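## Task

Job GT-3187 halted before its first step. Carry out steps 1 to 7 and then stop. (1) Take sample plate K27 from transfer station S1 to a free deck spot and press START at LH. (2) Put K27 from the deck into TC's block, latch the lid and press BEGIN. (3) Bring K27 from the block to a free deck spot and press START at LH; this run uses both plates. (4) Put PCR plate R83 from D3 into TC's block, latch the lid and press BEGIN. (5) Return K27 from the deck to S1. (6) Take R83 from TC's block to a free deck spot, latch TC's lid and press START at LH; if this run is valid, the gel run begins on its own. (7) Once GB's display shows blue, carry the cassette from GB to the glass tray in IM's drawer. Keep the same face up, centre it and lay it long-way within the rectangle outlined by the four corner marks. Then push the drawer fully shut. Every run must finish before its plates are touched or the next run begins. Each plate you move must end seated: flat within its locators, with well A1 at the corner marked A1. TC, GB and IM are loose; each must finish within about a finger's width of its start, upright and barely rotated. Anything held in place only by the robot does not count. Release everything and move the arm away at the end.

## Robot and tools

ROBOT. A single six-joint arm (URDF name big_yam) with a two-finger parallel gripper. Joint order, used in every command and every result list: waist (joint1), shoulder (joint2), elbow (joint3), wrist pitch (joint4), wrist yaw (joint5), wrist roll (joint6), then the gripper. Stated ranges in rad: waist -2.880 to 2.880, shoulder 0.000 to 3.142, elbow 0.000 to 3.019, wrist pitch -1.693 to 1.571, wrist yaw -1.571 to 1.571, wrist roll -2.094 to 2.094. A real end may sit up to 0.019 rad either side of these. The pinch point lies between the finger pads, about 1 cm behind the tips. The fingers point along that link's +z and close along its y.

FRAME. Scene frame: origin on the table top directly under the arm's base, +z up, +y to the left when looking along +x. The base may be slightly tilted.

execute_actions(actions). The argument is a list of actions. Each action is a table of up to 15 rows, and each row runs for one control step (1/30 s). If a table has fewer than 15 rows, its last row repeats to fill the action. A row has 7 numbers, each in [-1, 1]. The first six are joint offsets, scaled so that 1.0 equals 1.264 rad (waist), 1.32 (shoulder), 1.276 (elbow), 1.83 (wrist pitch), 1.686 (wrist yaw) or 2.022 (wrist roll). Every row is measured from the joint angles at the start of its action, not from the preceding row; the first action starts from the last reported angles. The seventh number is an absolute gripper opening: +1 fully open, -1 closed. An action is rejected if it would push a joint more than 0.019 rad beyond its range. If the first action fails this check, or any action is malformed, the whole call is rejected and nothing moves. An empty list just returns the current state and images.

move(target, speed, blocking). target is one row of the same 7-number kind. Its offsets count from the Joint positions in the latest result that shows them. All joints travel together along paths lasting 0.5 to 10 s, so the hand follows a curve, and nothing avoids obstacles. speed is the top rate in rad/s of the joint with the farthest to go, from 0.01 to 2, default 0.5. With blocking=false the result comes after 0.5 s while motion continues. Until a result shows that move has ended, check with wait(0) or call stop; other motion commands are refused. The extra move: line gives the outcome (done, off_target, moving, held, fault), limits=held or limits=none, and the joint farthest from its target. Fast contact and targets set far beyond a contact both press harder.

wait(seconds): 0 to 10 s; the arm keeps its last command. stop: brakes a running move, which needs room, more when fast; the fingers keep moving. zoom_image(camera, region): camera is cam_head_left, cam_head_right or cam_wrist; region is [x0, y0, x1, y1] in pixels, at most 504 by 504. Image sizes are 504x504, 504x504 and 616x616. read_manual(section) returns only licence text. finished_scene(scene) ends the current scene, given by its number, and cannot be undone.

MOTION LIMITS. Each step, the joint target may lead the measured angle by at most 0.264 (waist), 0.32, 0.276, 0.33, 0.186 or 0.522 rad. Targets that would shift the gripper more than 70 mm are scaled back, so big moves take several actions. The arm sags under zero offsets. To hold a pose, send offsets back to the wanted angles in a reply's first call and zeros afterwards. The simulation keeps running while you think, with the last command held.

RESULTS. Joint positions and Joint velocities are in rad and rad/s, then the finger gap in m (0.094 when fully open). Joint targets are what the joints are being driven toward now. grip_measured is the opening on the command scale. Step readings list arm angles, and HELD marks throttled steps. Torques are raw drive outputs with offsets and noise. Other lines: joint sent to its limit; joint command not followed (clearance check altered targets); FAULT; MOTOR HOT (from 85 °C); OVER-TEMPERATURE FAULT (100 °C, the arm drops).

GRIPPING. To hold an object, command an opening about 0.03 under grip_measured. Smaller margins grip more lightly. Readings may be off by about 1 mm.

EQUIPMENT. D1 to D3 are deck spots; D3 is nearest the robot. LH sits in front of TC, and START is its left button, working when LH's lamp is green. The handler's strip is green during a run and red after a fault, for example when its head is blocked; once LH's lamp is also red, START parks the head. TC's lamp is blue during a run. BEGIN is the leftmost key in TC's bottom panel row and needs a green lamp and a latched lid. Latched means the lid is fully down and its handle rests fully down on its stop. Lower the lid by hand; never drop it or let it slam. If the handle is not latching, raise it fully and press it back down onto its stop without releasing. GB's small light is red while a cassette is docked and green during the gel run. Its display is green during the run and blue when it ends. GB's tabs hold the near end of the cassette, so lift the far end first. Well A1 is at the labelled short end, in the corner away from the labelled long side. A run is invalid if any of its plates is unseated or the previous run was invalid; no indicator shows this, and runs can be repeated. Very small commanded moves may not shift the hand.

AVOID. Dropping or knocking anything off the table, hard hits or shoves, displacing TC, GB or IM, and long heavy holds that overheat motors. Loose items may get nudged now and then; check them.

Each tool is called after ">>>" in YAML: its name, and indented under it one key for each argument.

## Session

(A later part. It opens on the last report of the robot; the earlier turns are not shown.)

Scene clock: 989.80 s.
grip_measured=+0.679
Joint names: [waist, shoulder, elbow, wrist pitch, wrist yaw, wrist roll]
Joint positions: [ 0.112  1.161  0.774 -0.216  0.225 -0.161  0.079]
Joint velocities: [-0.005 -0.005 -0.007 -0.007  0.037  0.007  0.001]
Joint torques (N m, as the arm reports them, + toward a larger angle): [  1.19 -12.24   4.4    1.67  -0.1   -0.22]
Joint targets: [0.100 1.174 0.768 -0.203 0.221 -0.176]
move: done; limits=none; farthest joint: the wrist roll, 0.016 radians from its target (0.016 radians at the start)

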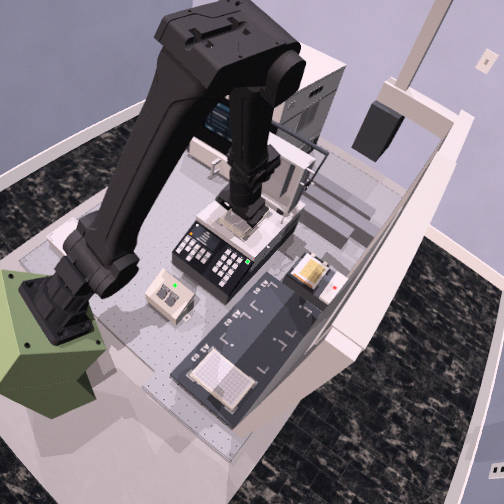

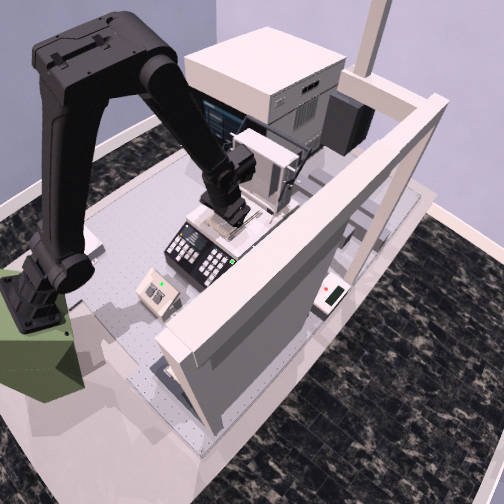

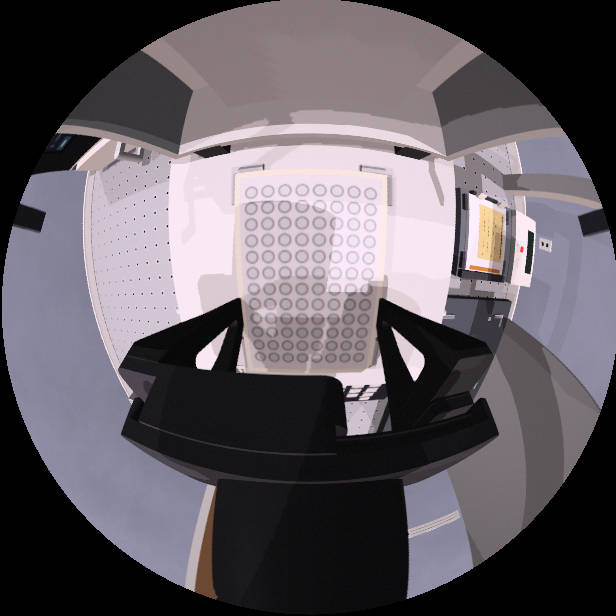

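>>> move:
  target: [-0.012, 0.020, -0.003, 0.009, -0.003, -0.008, 0.655]
  speed: 0.03

>>> move:
  target: [0.0, 0.008, 0.0, 0.004, 0.0, 0.0, 1.0]
  speed: 0.03

>>> zoom_image:
  camera: "cam_wrist"
  region: [170, 130, 450, 390]

Scene clock: 994.00 s.
grip_measured=+0.679
Joint names: [waist, shoulder, elbow, wrist pitch, wrist yaw, wrist roll]
Joint positions: [ 0.11   1.163  0.774 -0.214  0.223 -0.161  0.079]
Joint velocities: [-0.005  0.005  0.012 -0.012  0.022  0.066 -0.   ]
Joint torques (N m, as the arm reports them, + toward a larger angle): [  1.5  -11.5    4.35   1.66  -0.03  -0.23]
Joint targets: [0.097 1.188 0.770 -0.200 0.220 -0.177]
move: off_target; limits=none; farthest joint: the shoulder, 0.024 radians from its target (0.026 radians at the start)

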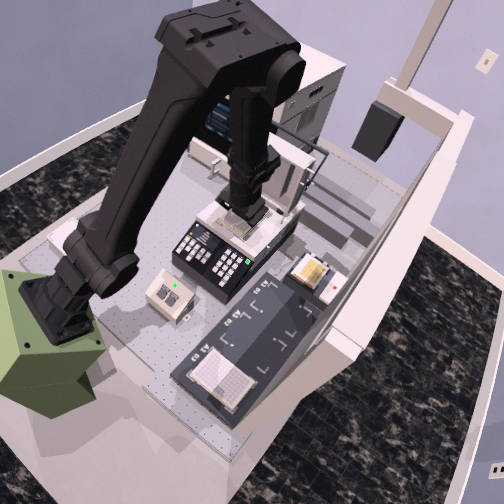

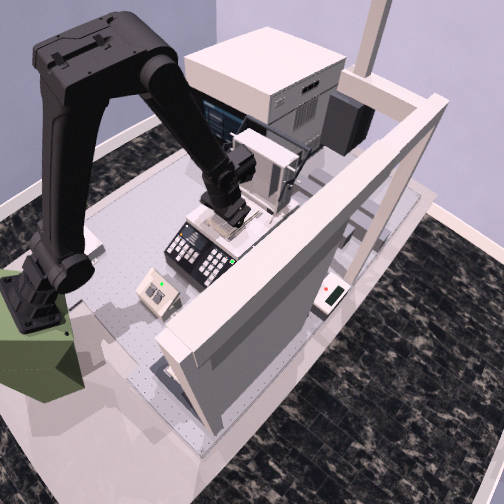

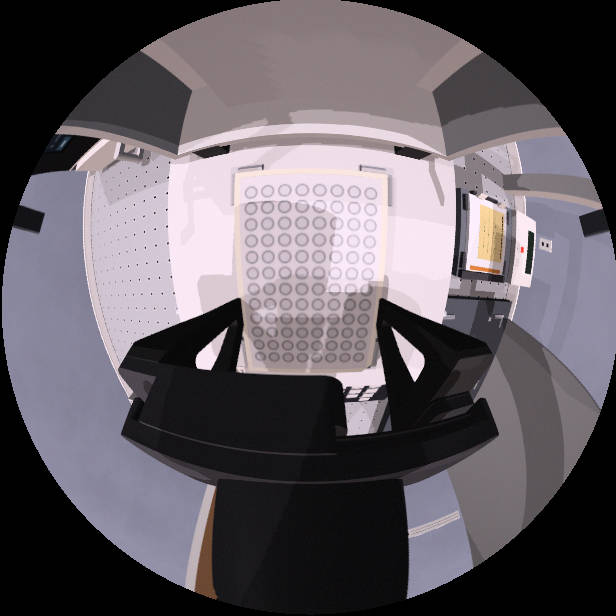

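Scene clock: 994.70 s.
grip_measured=+1.000
Joint names: [waist, shoulder, elbow, wrist pitch, wrist yaw, wrist roll]
Joint positions: [ 0.11   1.163  0.774 -0.214  0.223 -0.161  0.094]
Joint velocities: [ 0.005  0.015 -0.002 -0.012 -0.037 -0.007  0.   ]
Joint torques (N m, as the arm reports them, + toward a larger angle): [  2.96 -12.46   4.57   1.28   0.06  -0.06]
Joint targets: [0.110 1.174 0.774 -0.206 0.223 -0.161]
move: done; limits=none; farthest joint: the shoulder, 0.010 radians from its target (0.010 radians at the start)

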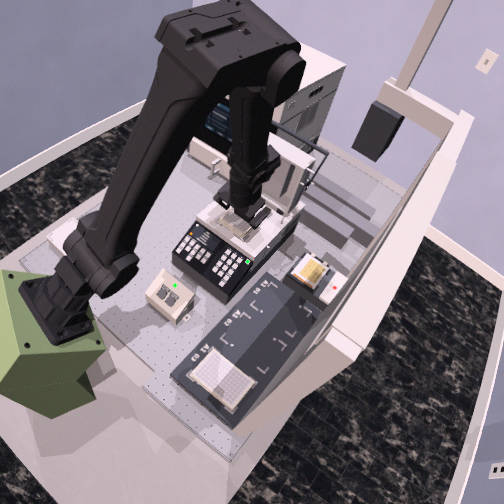

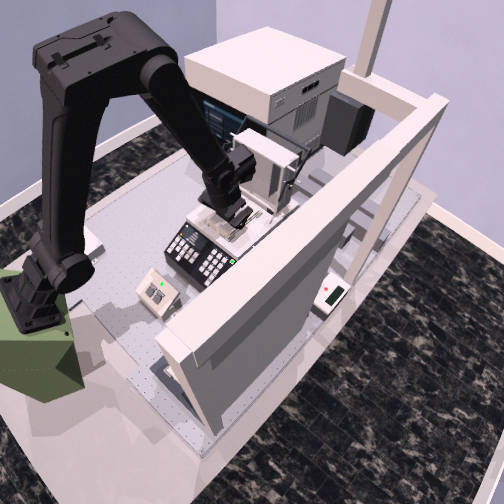

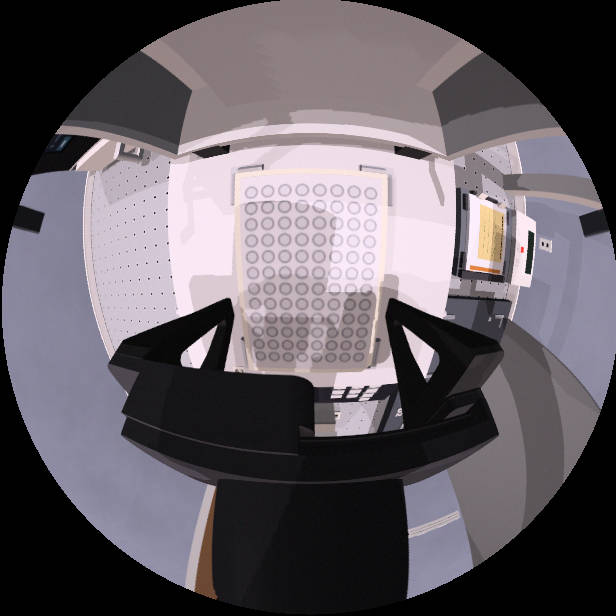

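Region (170, 130, 450, 390) of cam_wrist's 616x616 image, scaled by 1.800, with more detail than that image has; it fills the top 468 rows of this view, and the rest is white.

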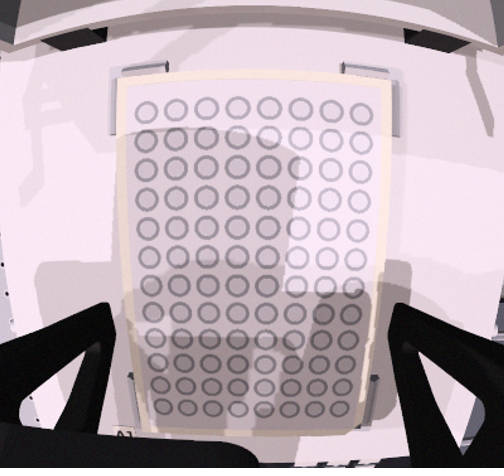

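>>> move:
  target: [0.056, -0.165, 0.005, -0.117, 0.033, 0.025, 1.0]
  speed: 0.2

Scene clock: 998.77 s.
grip_measured=+1.000
Joint names: [waist, shoulder, elbow, wrist pitch, wrist yaw, wrist roll]
Joint positions: [ 0.171  0.952  0.774 -0.417  0.275 -0.127  0.094]
Joint velocities: [ 0.005  0.005 -0.007 -0.012  0.037 -0.007  0.   ]
Joint torques (N m, as the arm reports them, + toward a larger angle): [  2.56 -12.27   6.78   0.79   0.19   0.09]
Joint targets: [0.181 0.945 0.781 -0.427 0.278 -0.111]
move: done; limits=none; farthest joint: the wrist roll, 0.017 radians from its target (0.051 radians at the start)

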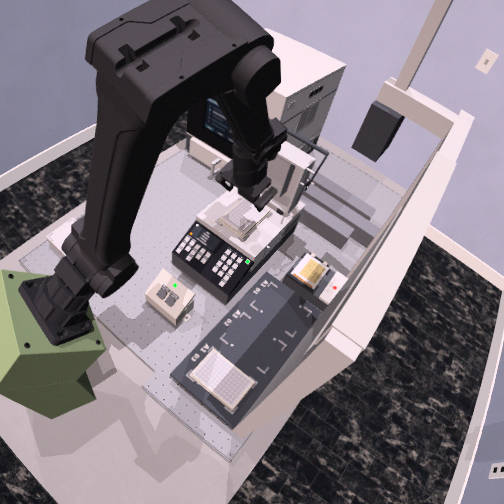

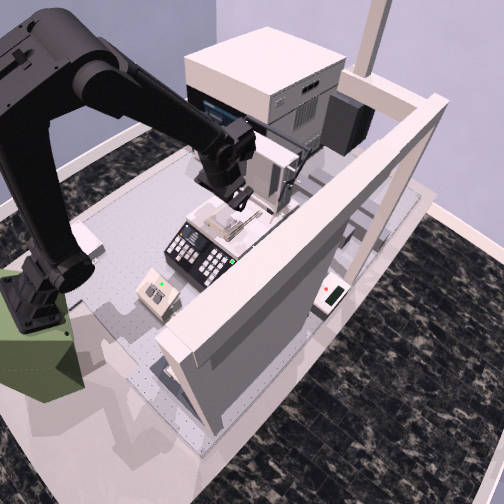

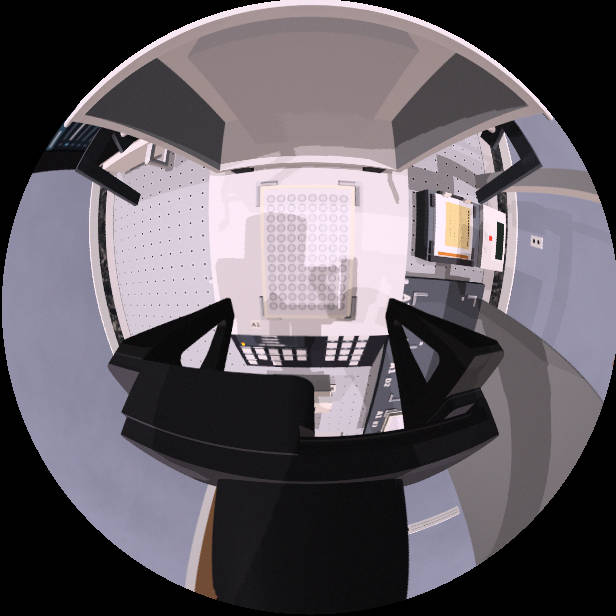

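>>> move:
  target: [0.1535, -0.015, 0.376, -0.43, 0.083, 0.905, -0.5]
  speed: 0.9

>>> zoom_image:
  camera: "cam_wrist"
  region: [230, 140, 400, 290]

>>> zoom_image:
  camera: "cam_head_left"
  region: [190, 170, 310, 270]

Scene clock: 1005.70 s.
grip_measured=-0.498
Joint names: [waist, shoulder, elbow, wrist pitch, wrist yaw, wrist roll]
Joint positions: [ 0.355  0.942  1.211 -1.194  0.412  1.686  0.024]
Joint velocities: [-0.005  0.015  0.012 -0.032 -0.037 -0.066 -0.001]
Joint torques (N m, as the arm reports them, + toward a larger angle): [  3.62 -13.7   11.37   0.14   0.24   0.08]
Joint targets: [0.365 0.932 1.254 -1.204 0.415 1.703]
move: off_target; limits=none; farthest joint: the elbow, 0.042 radians from its target (0.480 radians at the start)

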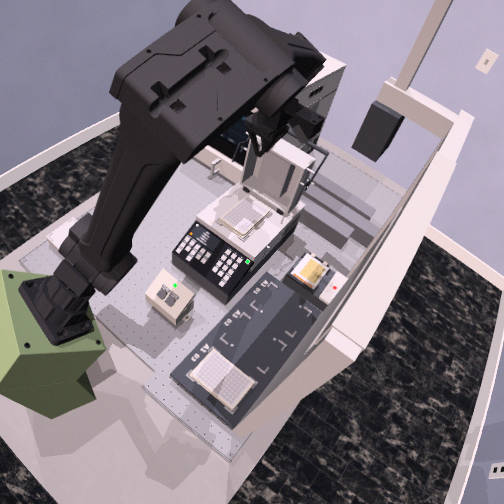

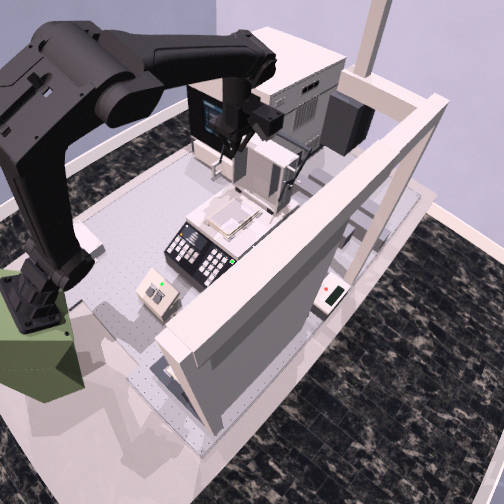

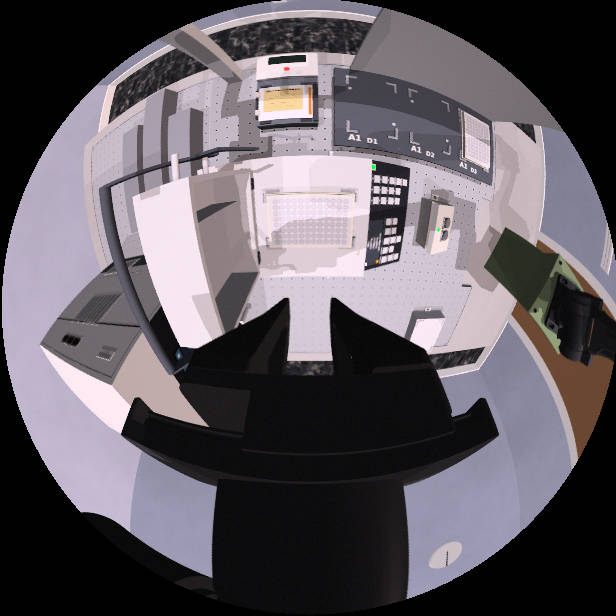

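Region (230, 140, 400, 290) of cam_wrist's 616x616 image, scaled by 2.965, with more detail than that image has; it fills the top 445 rows of this view, and the rest is white.

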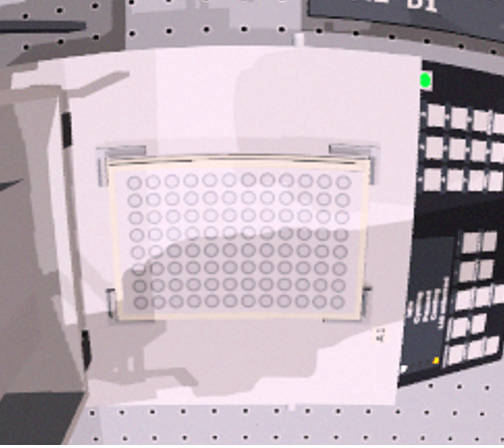

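Region (190, 170, 310, 270) of cam_head_left's 504x504 image, scaled by 4.200, with more detail than that image has.

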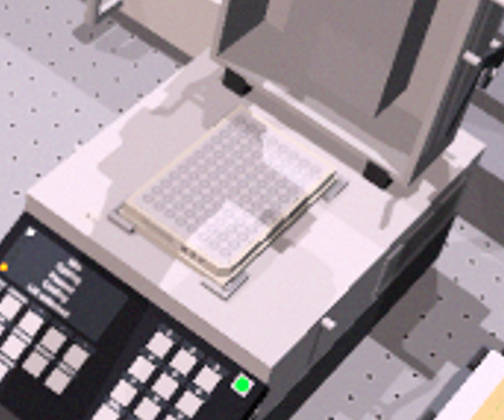

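>>> move:
  target: [-0.038, 0.2295, 0.347, 0.0454, -0.0136, -0.068, -0.5]
  speed: 0.3

Scene clock: 1012.30 s.
grip_measured=-0.498
Joint names: [waist, shoulder, elbow, wrist pitch, wrist yaw, wrist roll]
Joint positions: [ 0.32   1.221  1.607 -1.12   0.392  1.566  0.024]
Joint velocities: [-0.005 -0.005  0.002 -0.002 -0.037 -0.022 -0.001]
Joint torques (N m, as the arm reports them, + toward a larger angle): [  2.8  -15.72  12.42   1.26   0.05  -0.26]
Joint targets: [0.307 1.245 1.654 -1.111 0.389 1.549]
move: off_target; limits=none; farthest joint: the elbow, 0.047 radians from its target (0.442 radians at the start)

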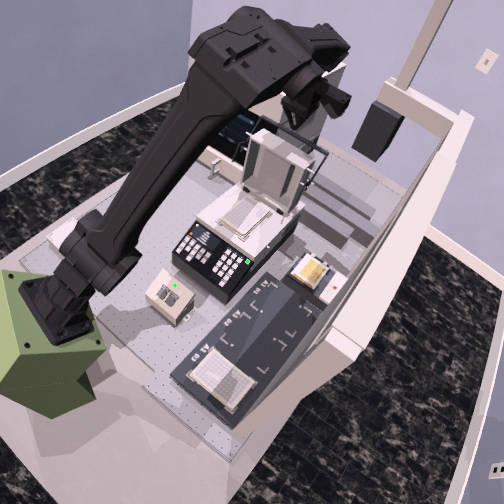

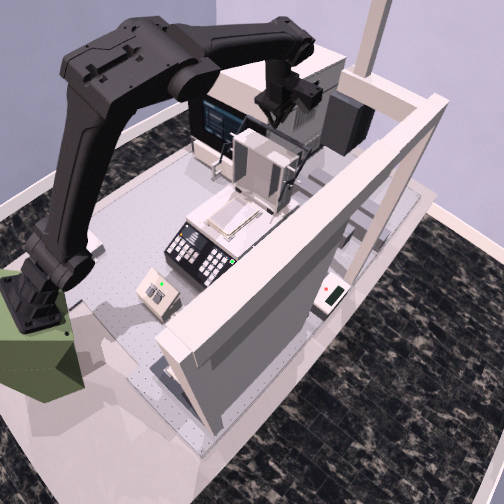

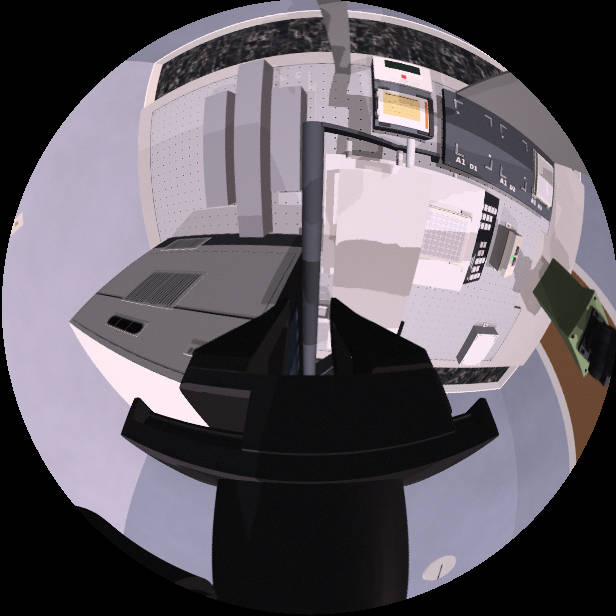

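>>> move:
  target: [-0.0443, 0.069, -0.017, 0.0546, -0.0196, -0.01, -0.55]
  speed: 0.08

Scene clock: 1016.63 s.
grip_measured=-0.548
Joint names: [waist, shoulder, elbow, wrist pitch, wrist yaw, wrist roll]
Joint positions: [ 0.278  1.287  1.591 -1.033  0.362  1.561  0.021]
Joint velocities: [-0.015 -0.005  0.007  0.002 -0.022  0.022 -0.   ]
Joint torques (N m, as the arm reports them, + toward a larger angle): [  3.19 -16.68   7.88   1.48   0.05  -0.27]
Joint targets: [0.265 1.312 1.585 -1.021 0.359 1.545]
move: off_target; limits=none; farthest joint: the shoulder, 0.025 radians from its target (0.091 radians at the start)

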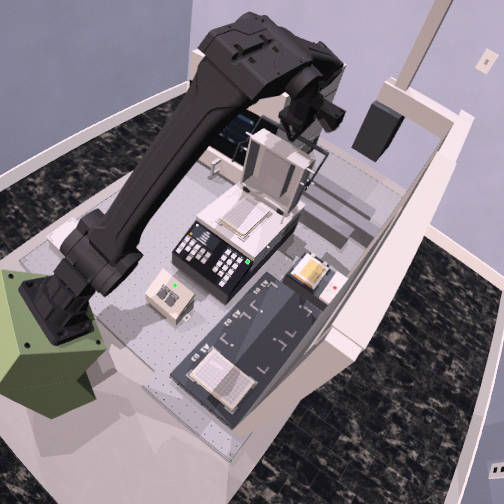

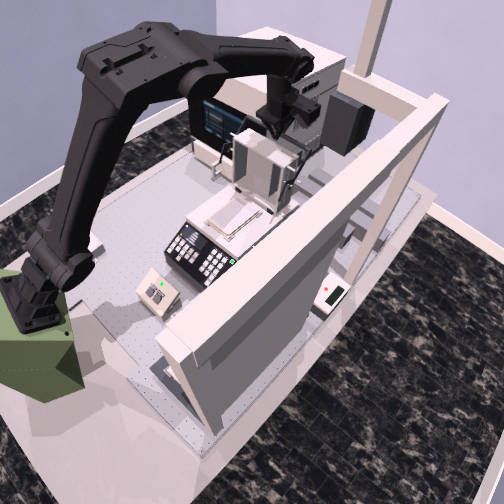

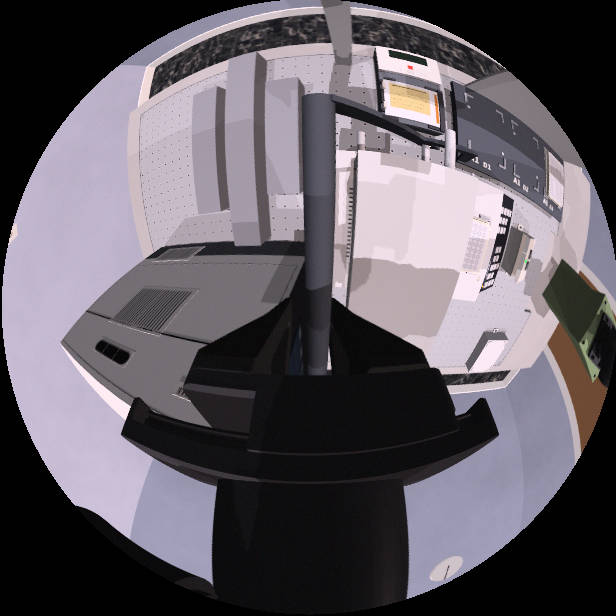

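>>> move:
  target: [-0.005, 0.010, 0.010, 0.003, 0.0, 0.0, -0.785]
  speed: 0.05

Scene clock: 1019.33 s.
grip_measured=-0.772
Joint names: [waist, shoulder, elbow, wrist pitch, wrist yaw, wrist roll]
Joint positions: [ 0.278  1.287  1.588 -1.036  0.363  1.556  0.011]
Joint velocities: [ 0.005 -0.005 -0.002  0.002 -0.037  0.007 -0.   ]
Joint torques (N m, as the arm reports them, + toward a larger angle): [  4.04 -17.21   9.72   1.09   0.13  -0.04]
Joint targets: [0.272 1.301 1.604 -1.028 0.362 1.561]
move: done; limits=none; farthest joint: the elbow, 0.016 radians from its target (0.012 radians at the start)

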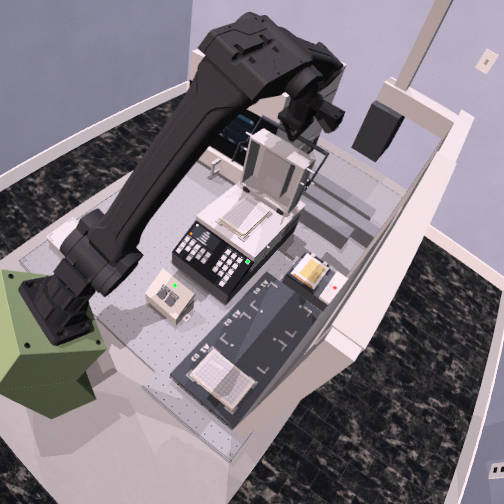

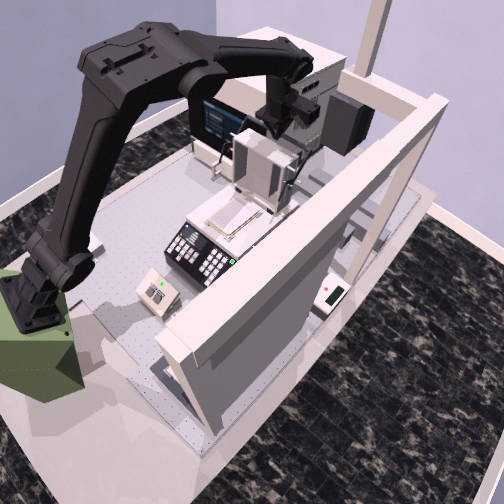

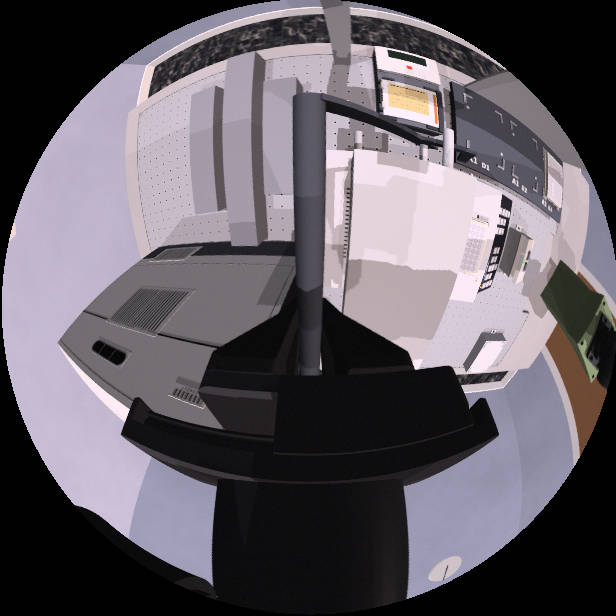

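>>> move:
  target: [0.0, -0.259, -0.425, 0.289, -0.0095, -0.059, -0.785]
  speed: 0.15

Scene clock: 1028.33 s.
grip_measured=-0.772
Joint names: [waist, shoulder, elbow, wrist pitch, wrist yaw, wrist roll]
Joint positions: [ 0.291  0.951  1.074 -0.494  0.337  1.426  0.011]
Joint velocities: [-0.005 -0.005 -0.002 -0.017  0.007  0.022  0.   ]
Joint torques (N m, as the arm reports them, + toward a larger angle): [  1.46 -13.8    5.93   1.03   0.42   0.  ]
Joint targets: [0.278 0.946 1.045 -0.507 0.348 1.437]
move: off_target; limits=none; farthest joint: the elbow, 0.029 radians from its target (0.542 radians at the start)

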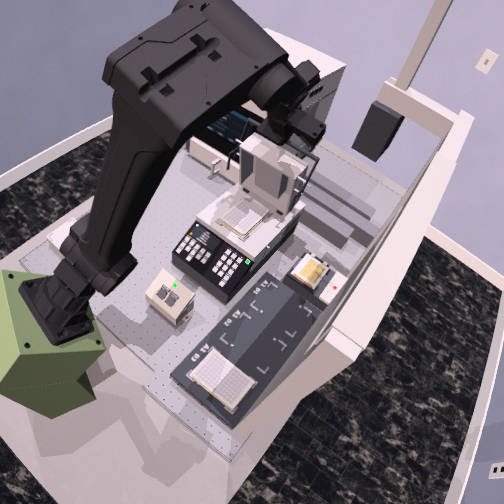

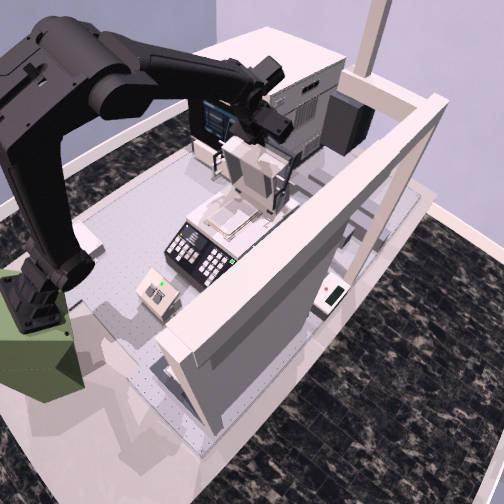

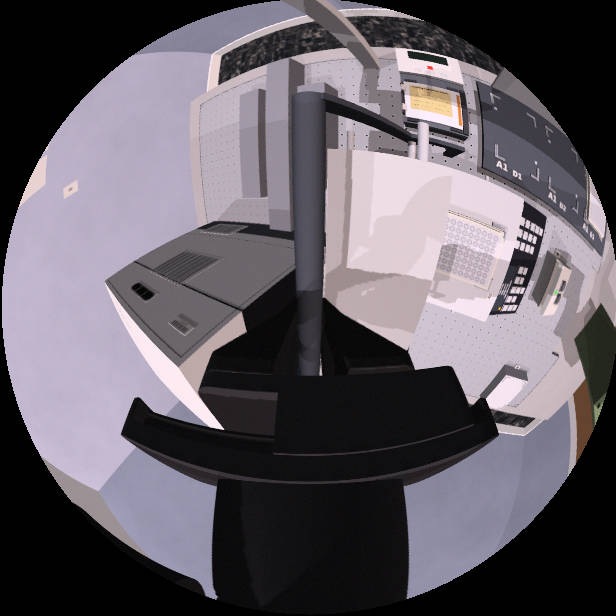

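>>> move:
  target: [-0.008, -0.103, -0.154, 0.0596, 0.003, -0.0074, -0.785]
  speed: 0.08

Scene clock: 1043.37 s.
grip_measured=-0.772
Joint names: [waist, shoulder, elbow, wrist pitch, wrist yaw, wrist roll]
Joint positions: [ 0.291  0.83   0.895 -0.383  0.331  1.405  0.011]
Joint velocities: [-0.005  0.005 -0.017  0.002  0.007 -0.081 -0.001]
Joint torques (N m, as the arm reports them, + toward a larger angle): [  1.01 -12.45   6.71   1.46   0.47  -0.08]
Joint targets: [0.281 0.815 0.878 -0.385 0.342 1.411]
move: done; limits=none; farthest joint: the elbow, 0.018 radians from its target (0.197 radians at the start)

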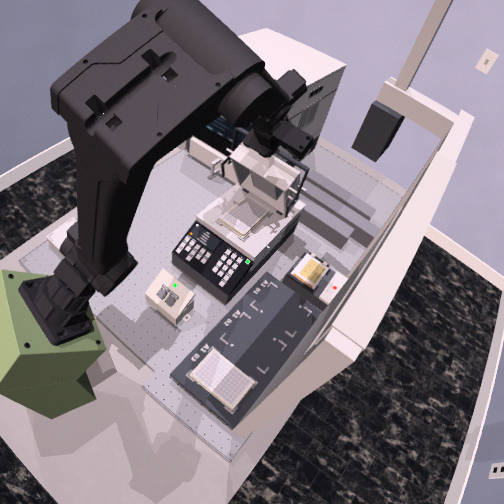

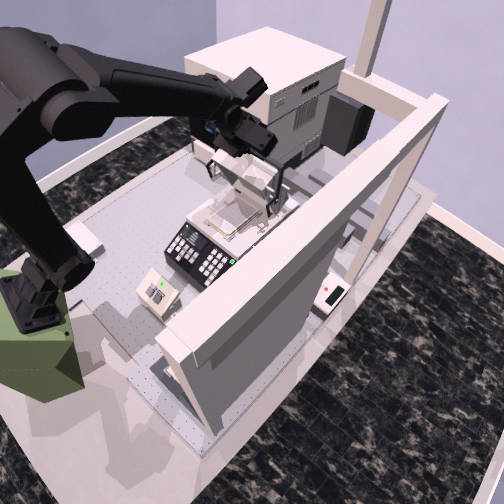

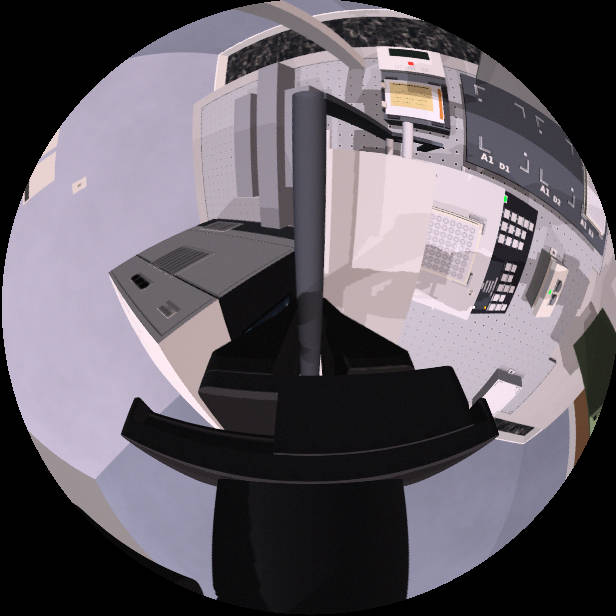

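>>> execute_actions:
  actions: []

Scene clock: 1056.50 s.
grip_measured=-0.772
Joint names: [waist, shoulder, elbow, wrist pitch, wrist yaw, wrist roll]
Joint positions: [ 0.291  0.83   0.895 -0.383  0.331  1.405  0.011]
Joint velocities: [-0.005 -0.015  0.007  0.002  0.007  0.022 -0.   ]
Joint torques (N m, as the arm reports them, + toward a larger angle): [  1.42 -12.49   6.6    1.41   0.5   -0.08]
Joint targets: [0.281 0.815 0.878 -0.385 0.342 1.411]

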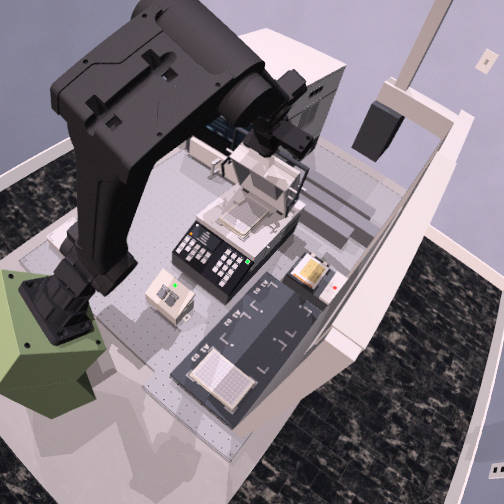

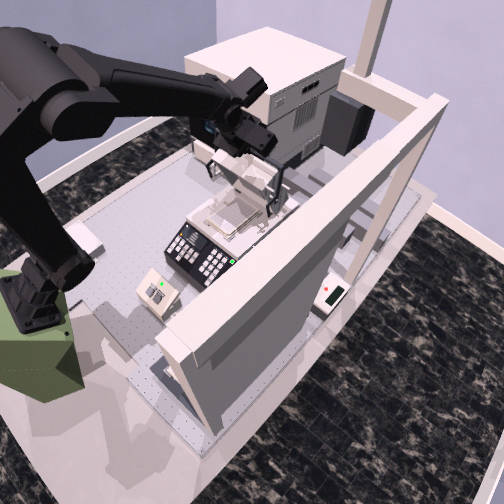

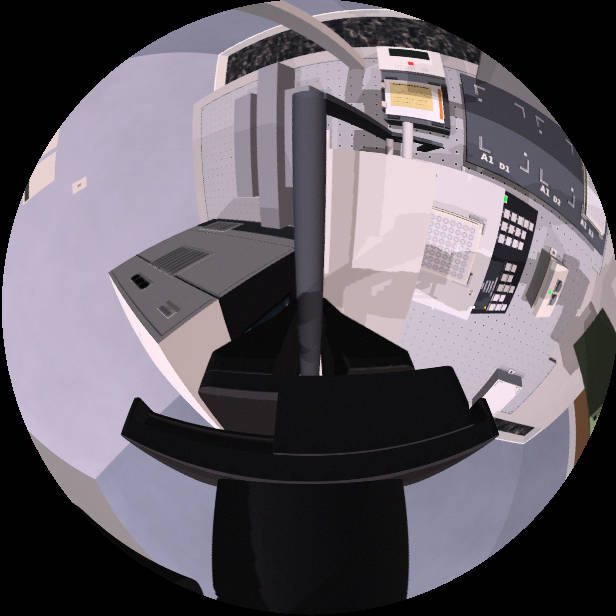

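>>> move:
  target: [0.0, -0.103, -0.146, 0.068, 0.005, -0.015, -0.785]
  speed: 0.08

Scene clock: 1074.80 s.
grip_measured=-0.772
Joint names: [waist, shoulder, elbow, wrist pitch, wrist yaw, wrist roll]
Joint positions: [ 0.29   0.727  0.715 -0.264  0.342  1.384  0.011]
Joint velocities: [-0.005 -0.015  0.007 -0.002 -0.007 -0.022  0.001]
Joint torques (N m, as the arm reports them, + toward a larger angle): [  1.05 -12.71   7.26   1.76  -0.02  -0.24]
Joint targets: [0.292 0.694 0.709 -0.258 0.339 1.375]
move: off_target; limits=none; farthest joint: the shoulder, 0.033 radians from its target (0.136 radians at the start)

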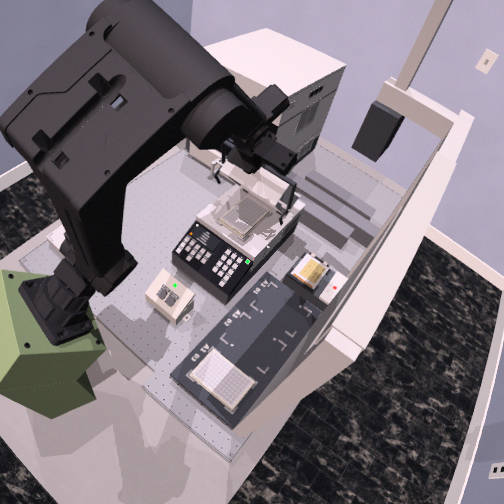

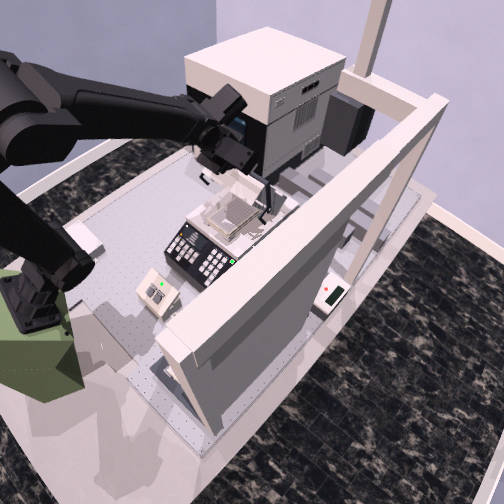

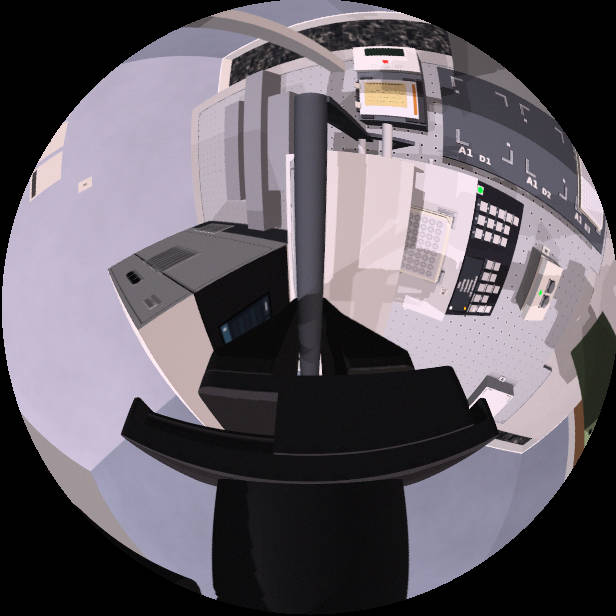

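>>> move:
  target: [-0.045, -0.05, -0.113, 0.122, -0.0415, -0.023, -0.785]
  speed: 0.08

Scene clock: 1083.67 s.
grip_measured=-0.772
Joint names: [waist, shoulder, elbow, wrist pitch, wrist yaw, wrist roll]
Joint positions: [ 0.251  0.679  0.578 -0.055  0.271  1.34   0.011]
Joint velocities: [-0.005 -0.005  0.002  0.002 -0.007 -0.037 -0.   ]
Joint torques (N m, as the arm reports them, + toward a larger angle): [-1.02 -9.72  6.94  2.33  0.12 -0.17]
Joint targets: [0.233 0.662 0.571 -0.041 0.272 1.338]
move: done; limits=none; farthest joint: the waist, 0.018 radians from its target (0.057 radians at the start)

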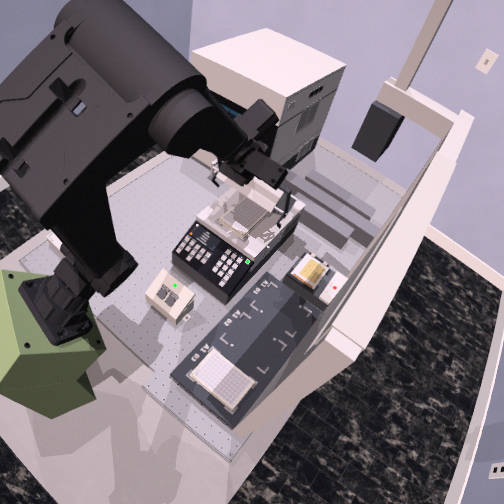

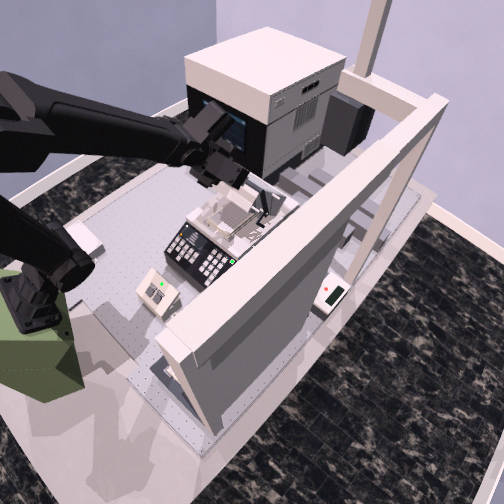

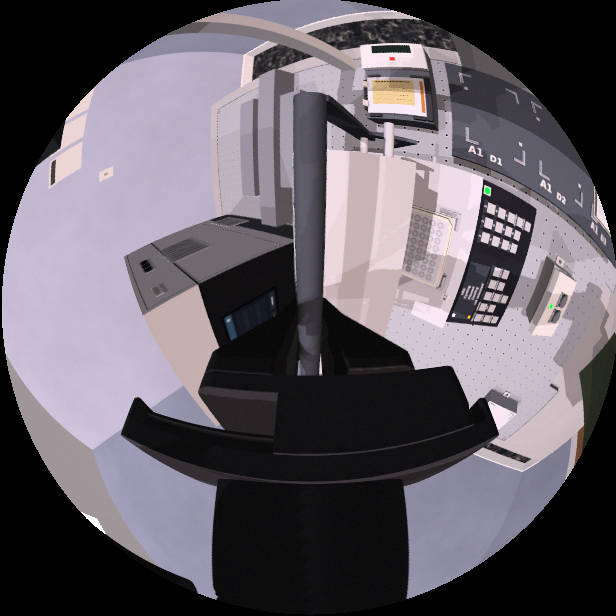

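>>> zoom_image:
  camera: "cam_head_left"
  region: [170, 130, 330, 290]

>>> zoom_image:
  camera: "cam_head_right"
  region: [160, 130, 320, 290]

Region (170, 130, 330, 290) of cam_head_left's 504x504 image, scaled by 3.150, with more detail than that image has.

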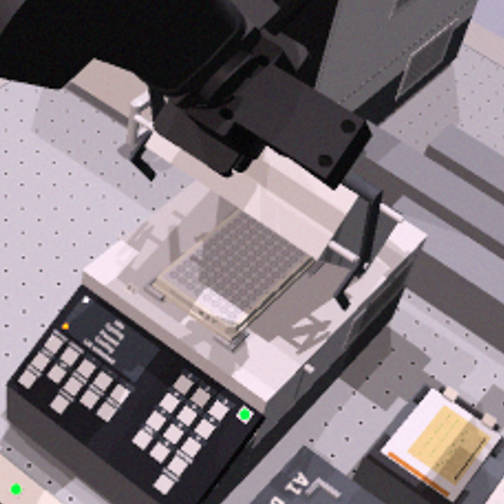

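Region (160, 130, 320, 290) of cam_head_right's 504x504 image, scaled by 3.150, with more detail than that image has.

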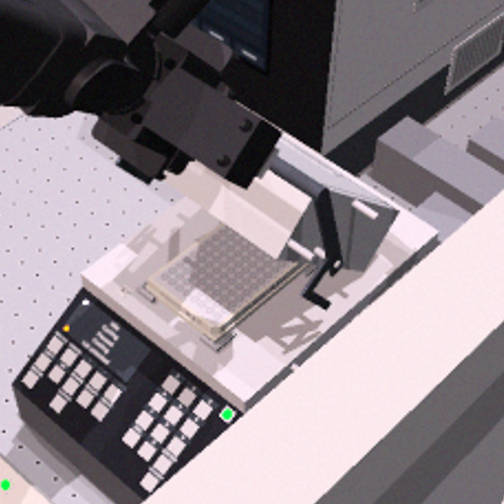

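>>> move:
  target: [-0.05, 0.076, -0.034, 0.07, -0.0215, -0.003, -0.785]
  speed: 0.05

Scene clock: 1096.13 s.
grip_measured=-0.772
Joint names: [waist, shoulder, elbow, wrist pitch, wrist yaw, wrist roll]
Joint positions: [0.194 0.778 0.521 0.037 0.241 1.338 0.011]
Joint velocities: [-0.005 -0.005 -0.002  0.002 -0.022 -0.007  0.001]
Joint torques (N m, as the arm reports them, + toward a larger angle): [ 0.89 -8.58  7.29  3.13 -0.11 -0.2 ]
Joint targets: [0.188 0.779 0.534 0.073 0.235 1.334]
move: off_target; limits=none; farthest joint: the wrist pitch, 0.036 radians from its target (0.128 radians at the start)

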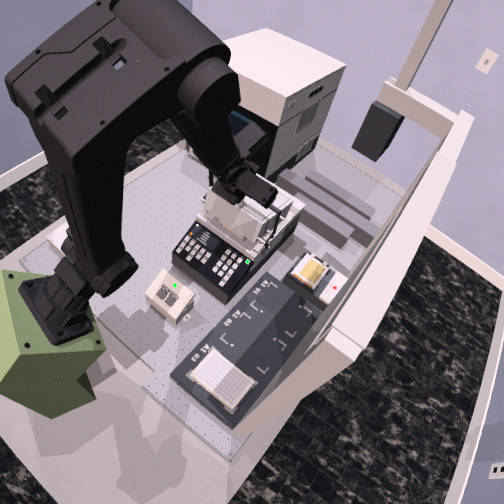

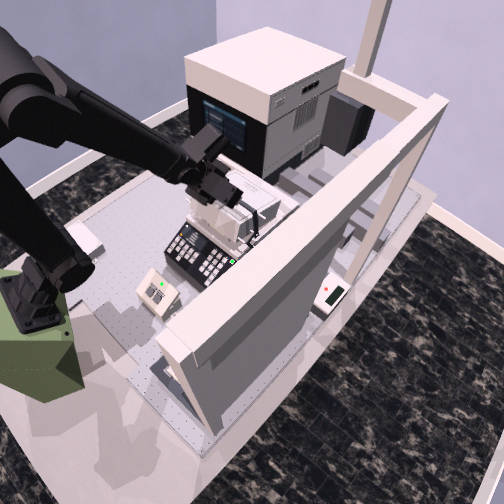

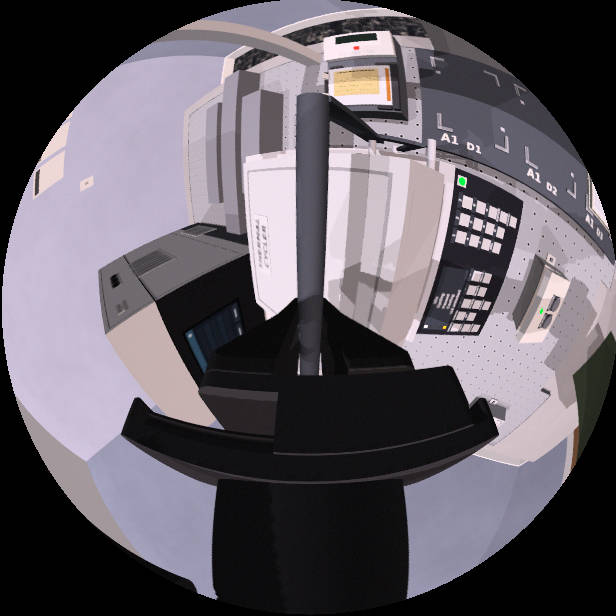

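>>> zoom_image:
  camera: "cam_head_right"
  region: [160, 130, 320, 290]

>>> zoom_image:
  camera: "cam_head_left"
  region: [170, 130, 330, 290]

Region (160, 130, 320, 290) of cam_head_right's 504x504 image, scaled by 3.150, with more detail than that image has.

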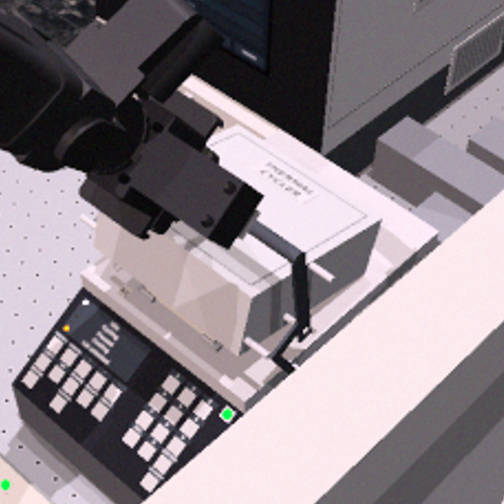

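Region (170, 130, 330, 290) of cam_head_left's 504x504 image, scaled by 3.150, with more detail than that image has.

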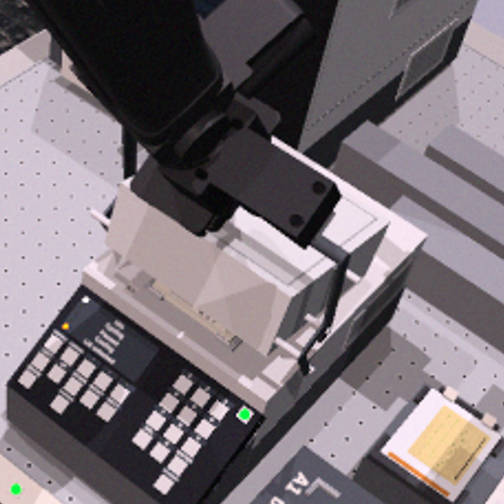

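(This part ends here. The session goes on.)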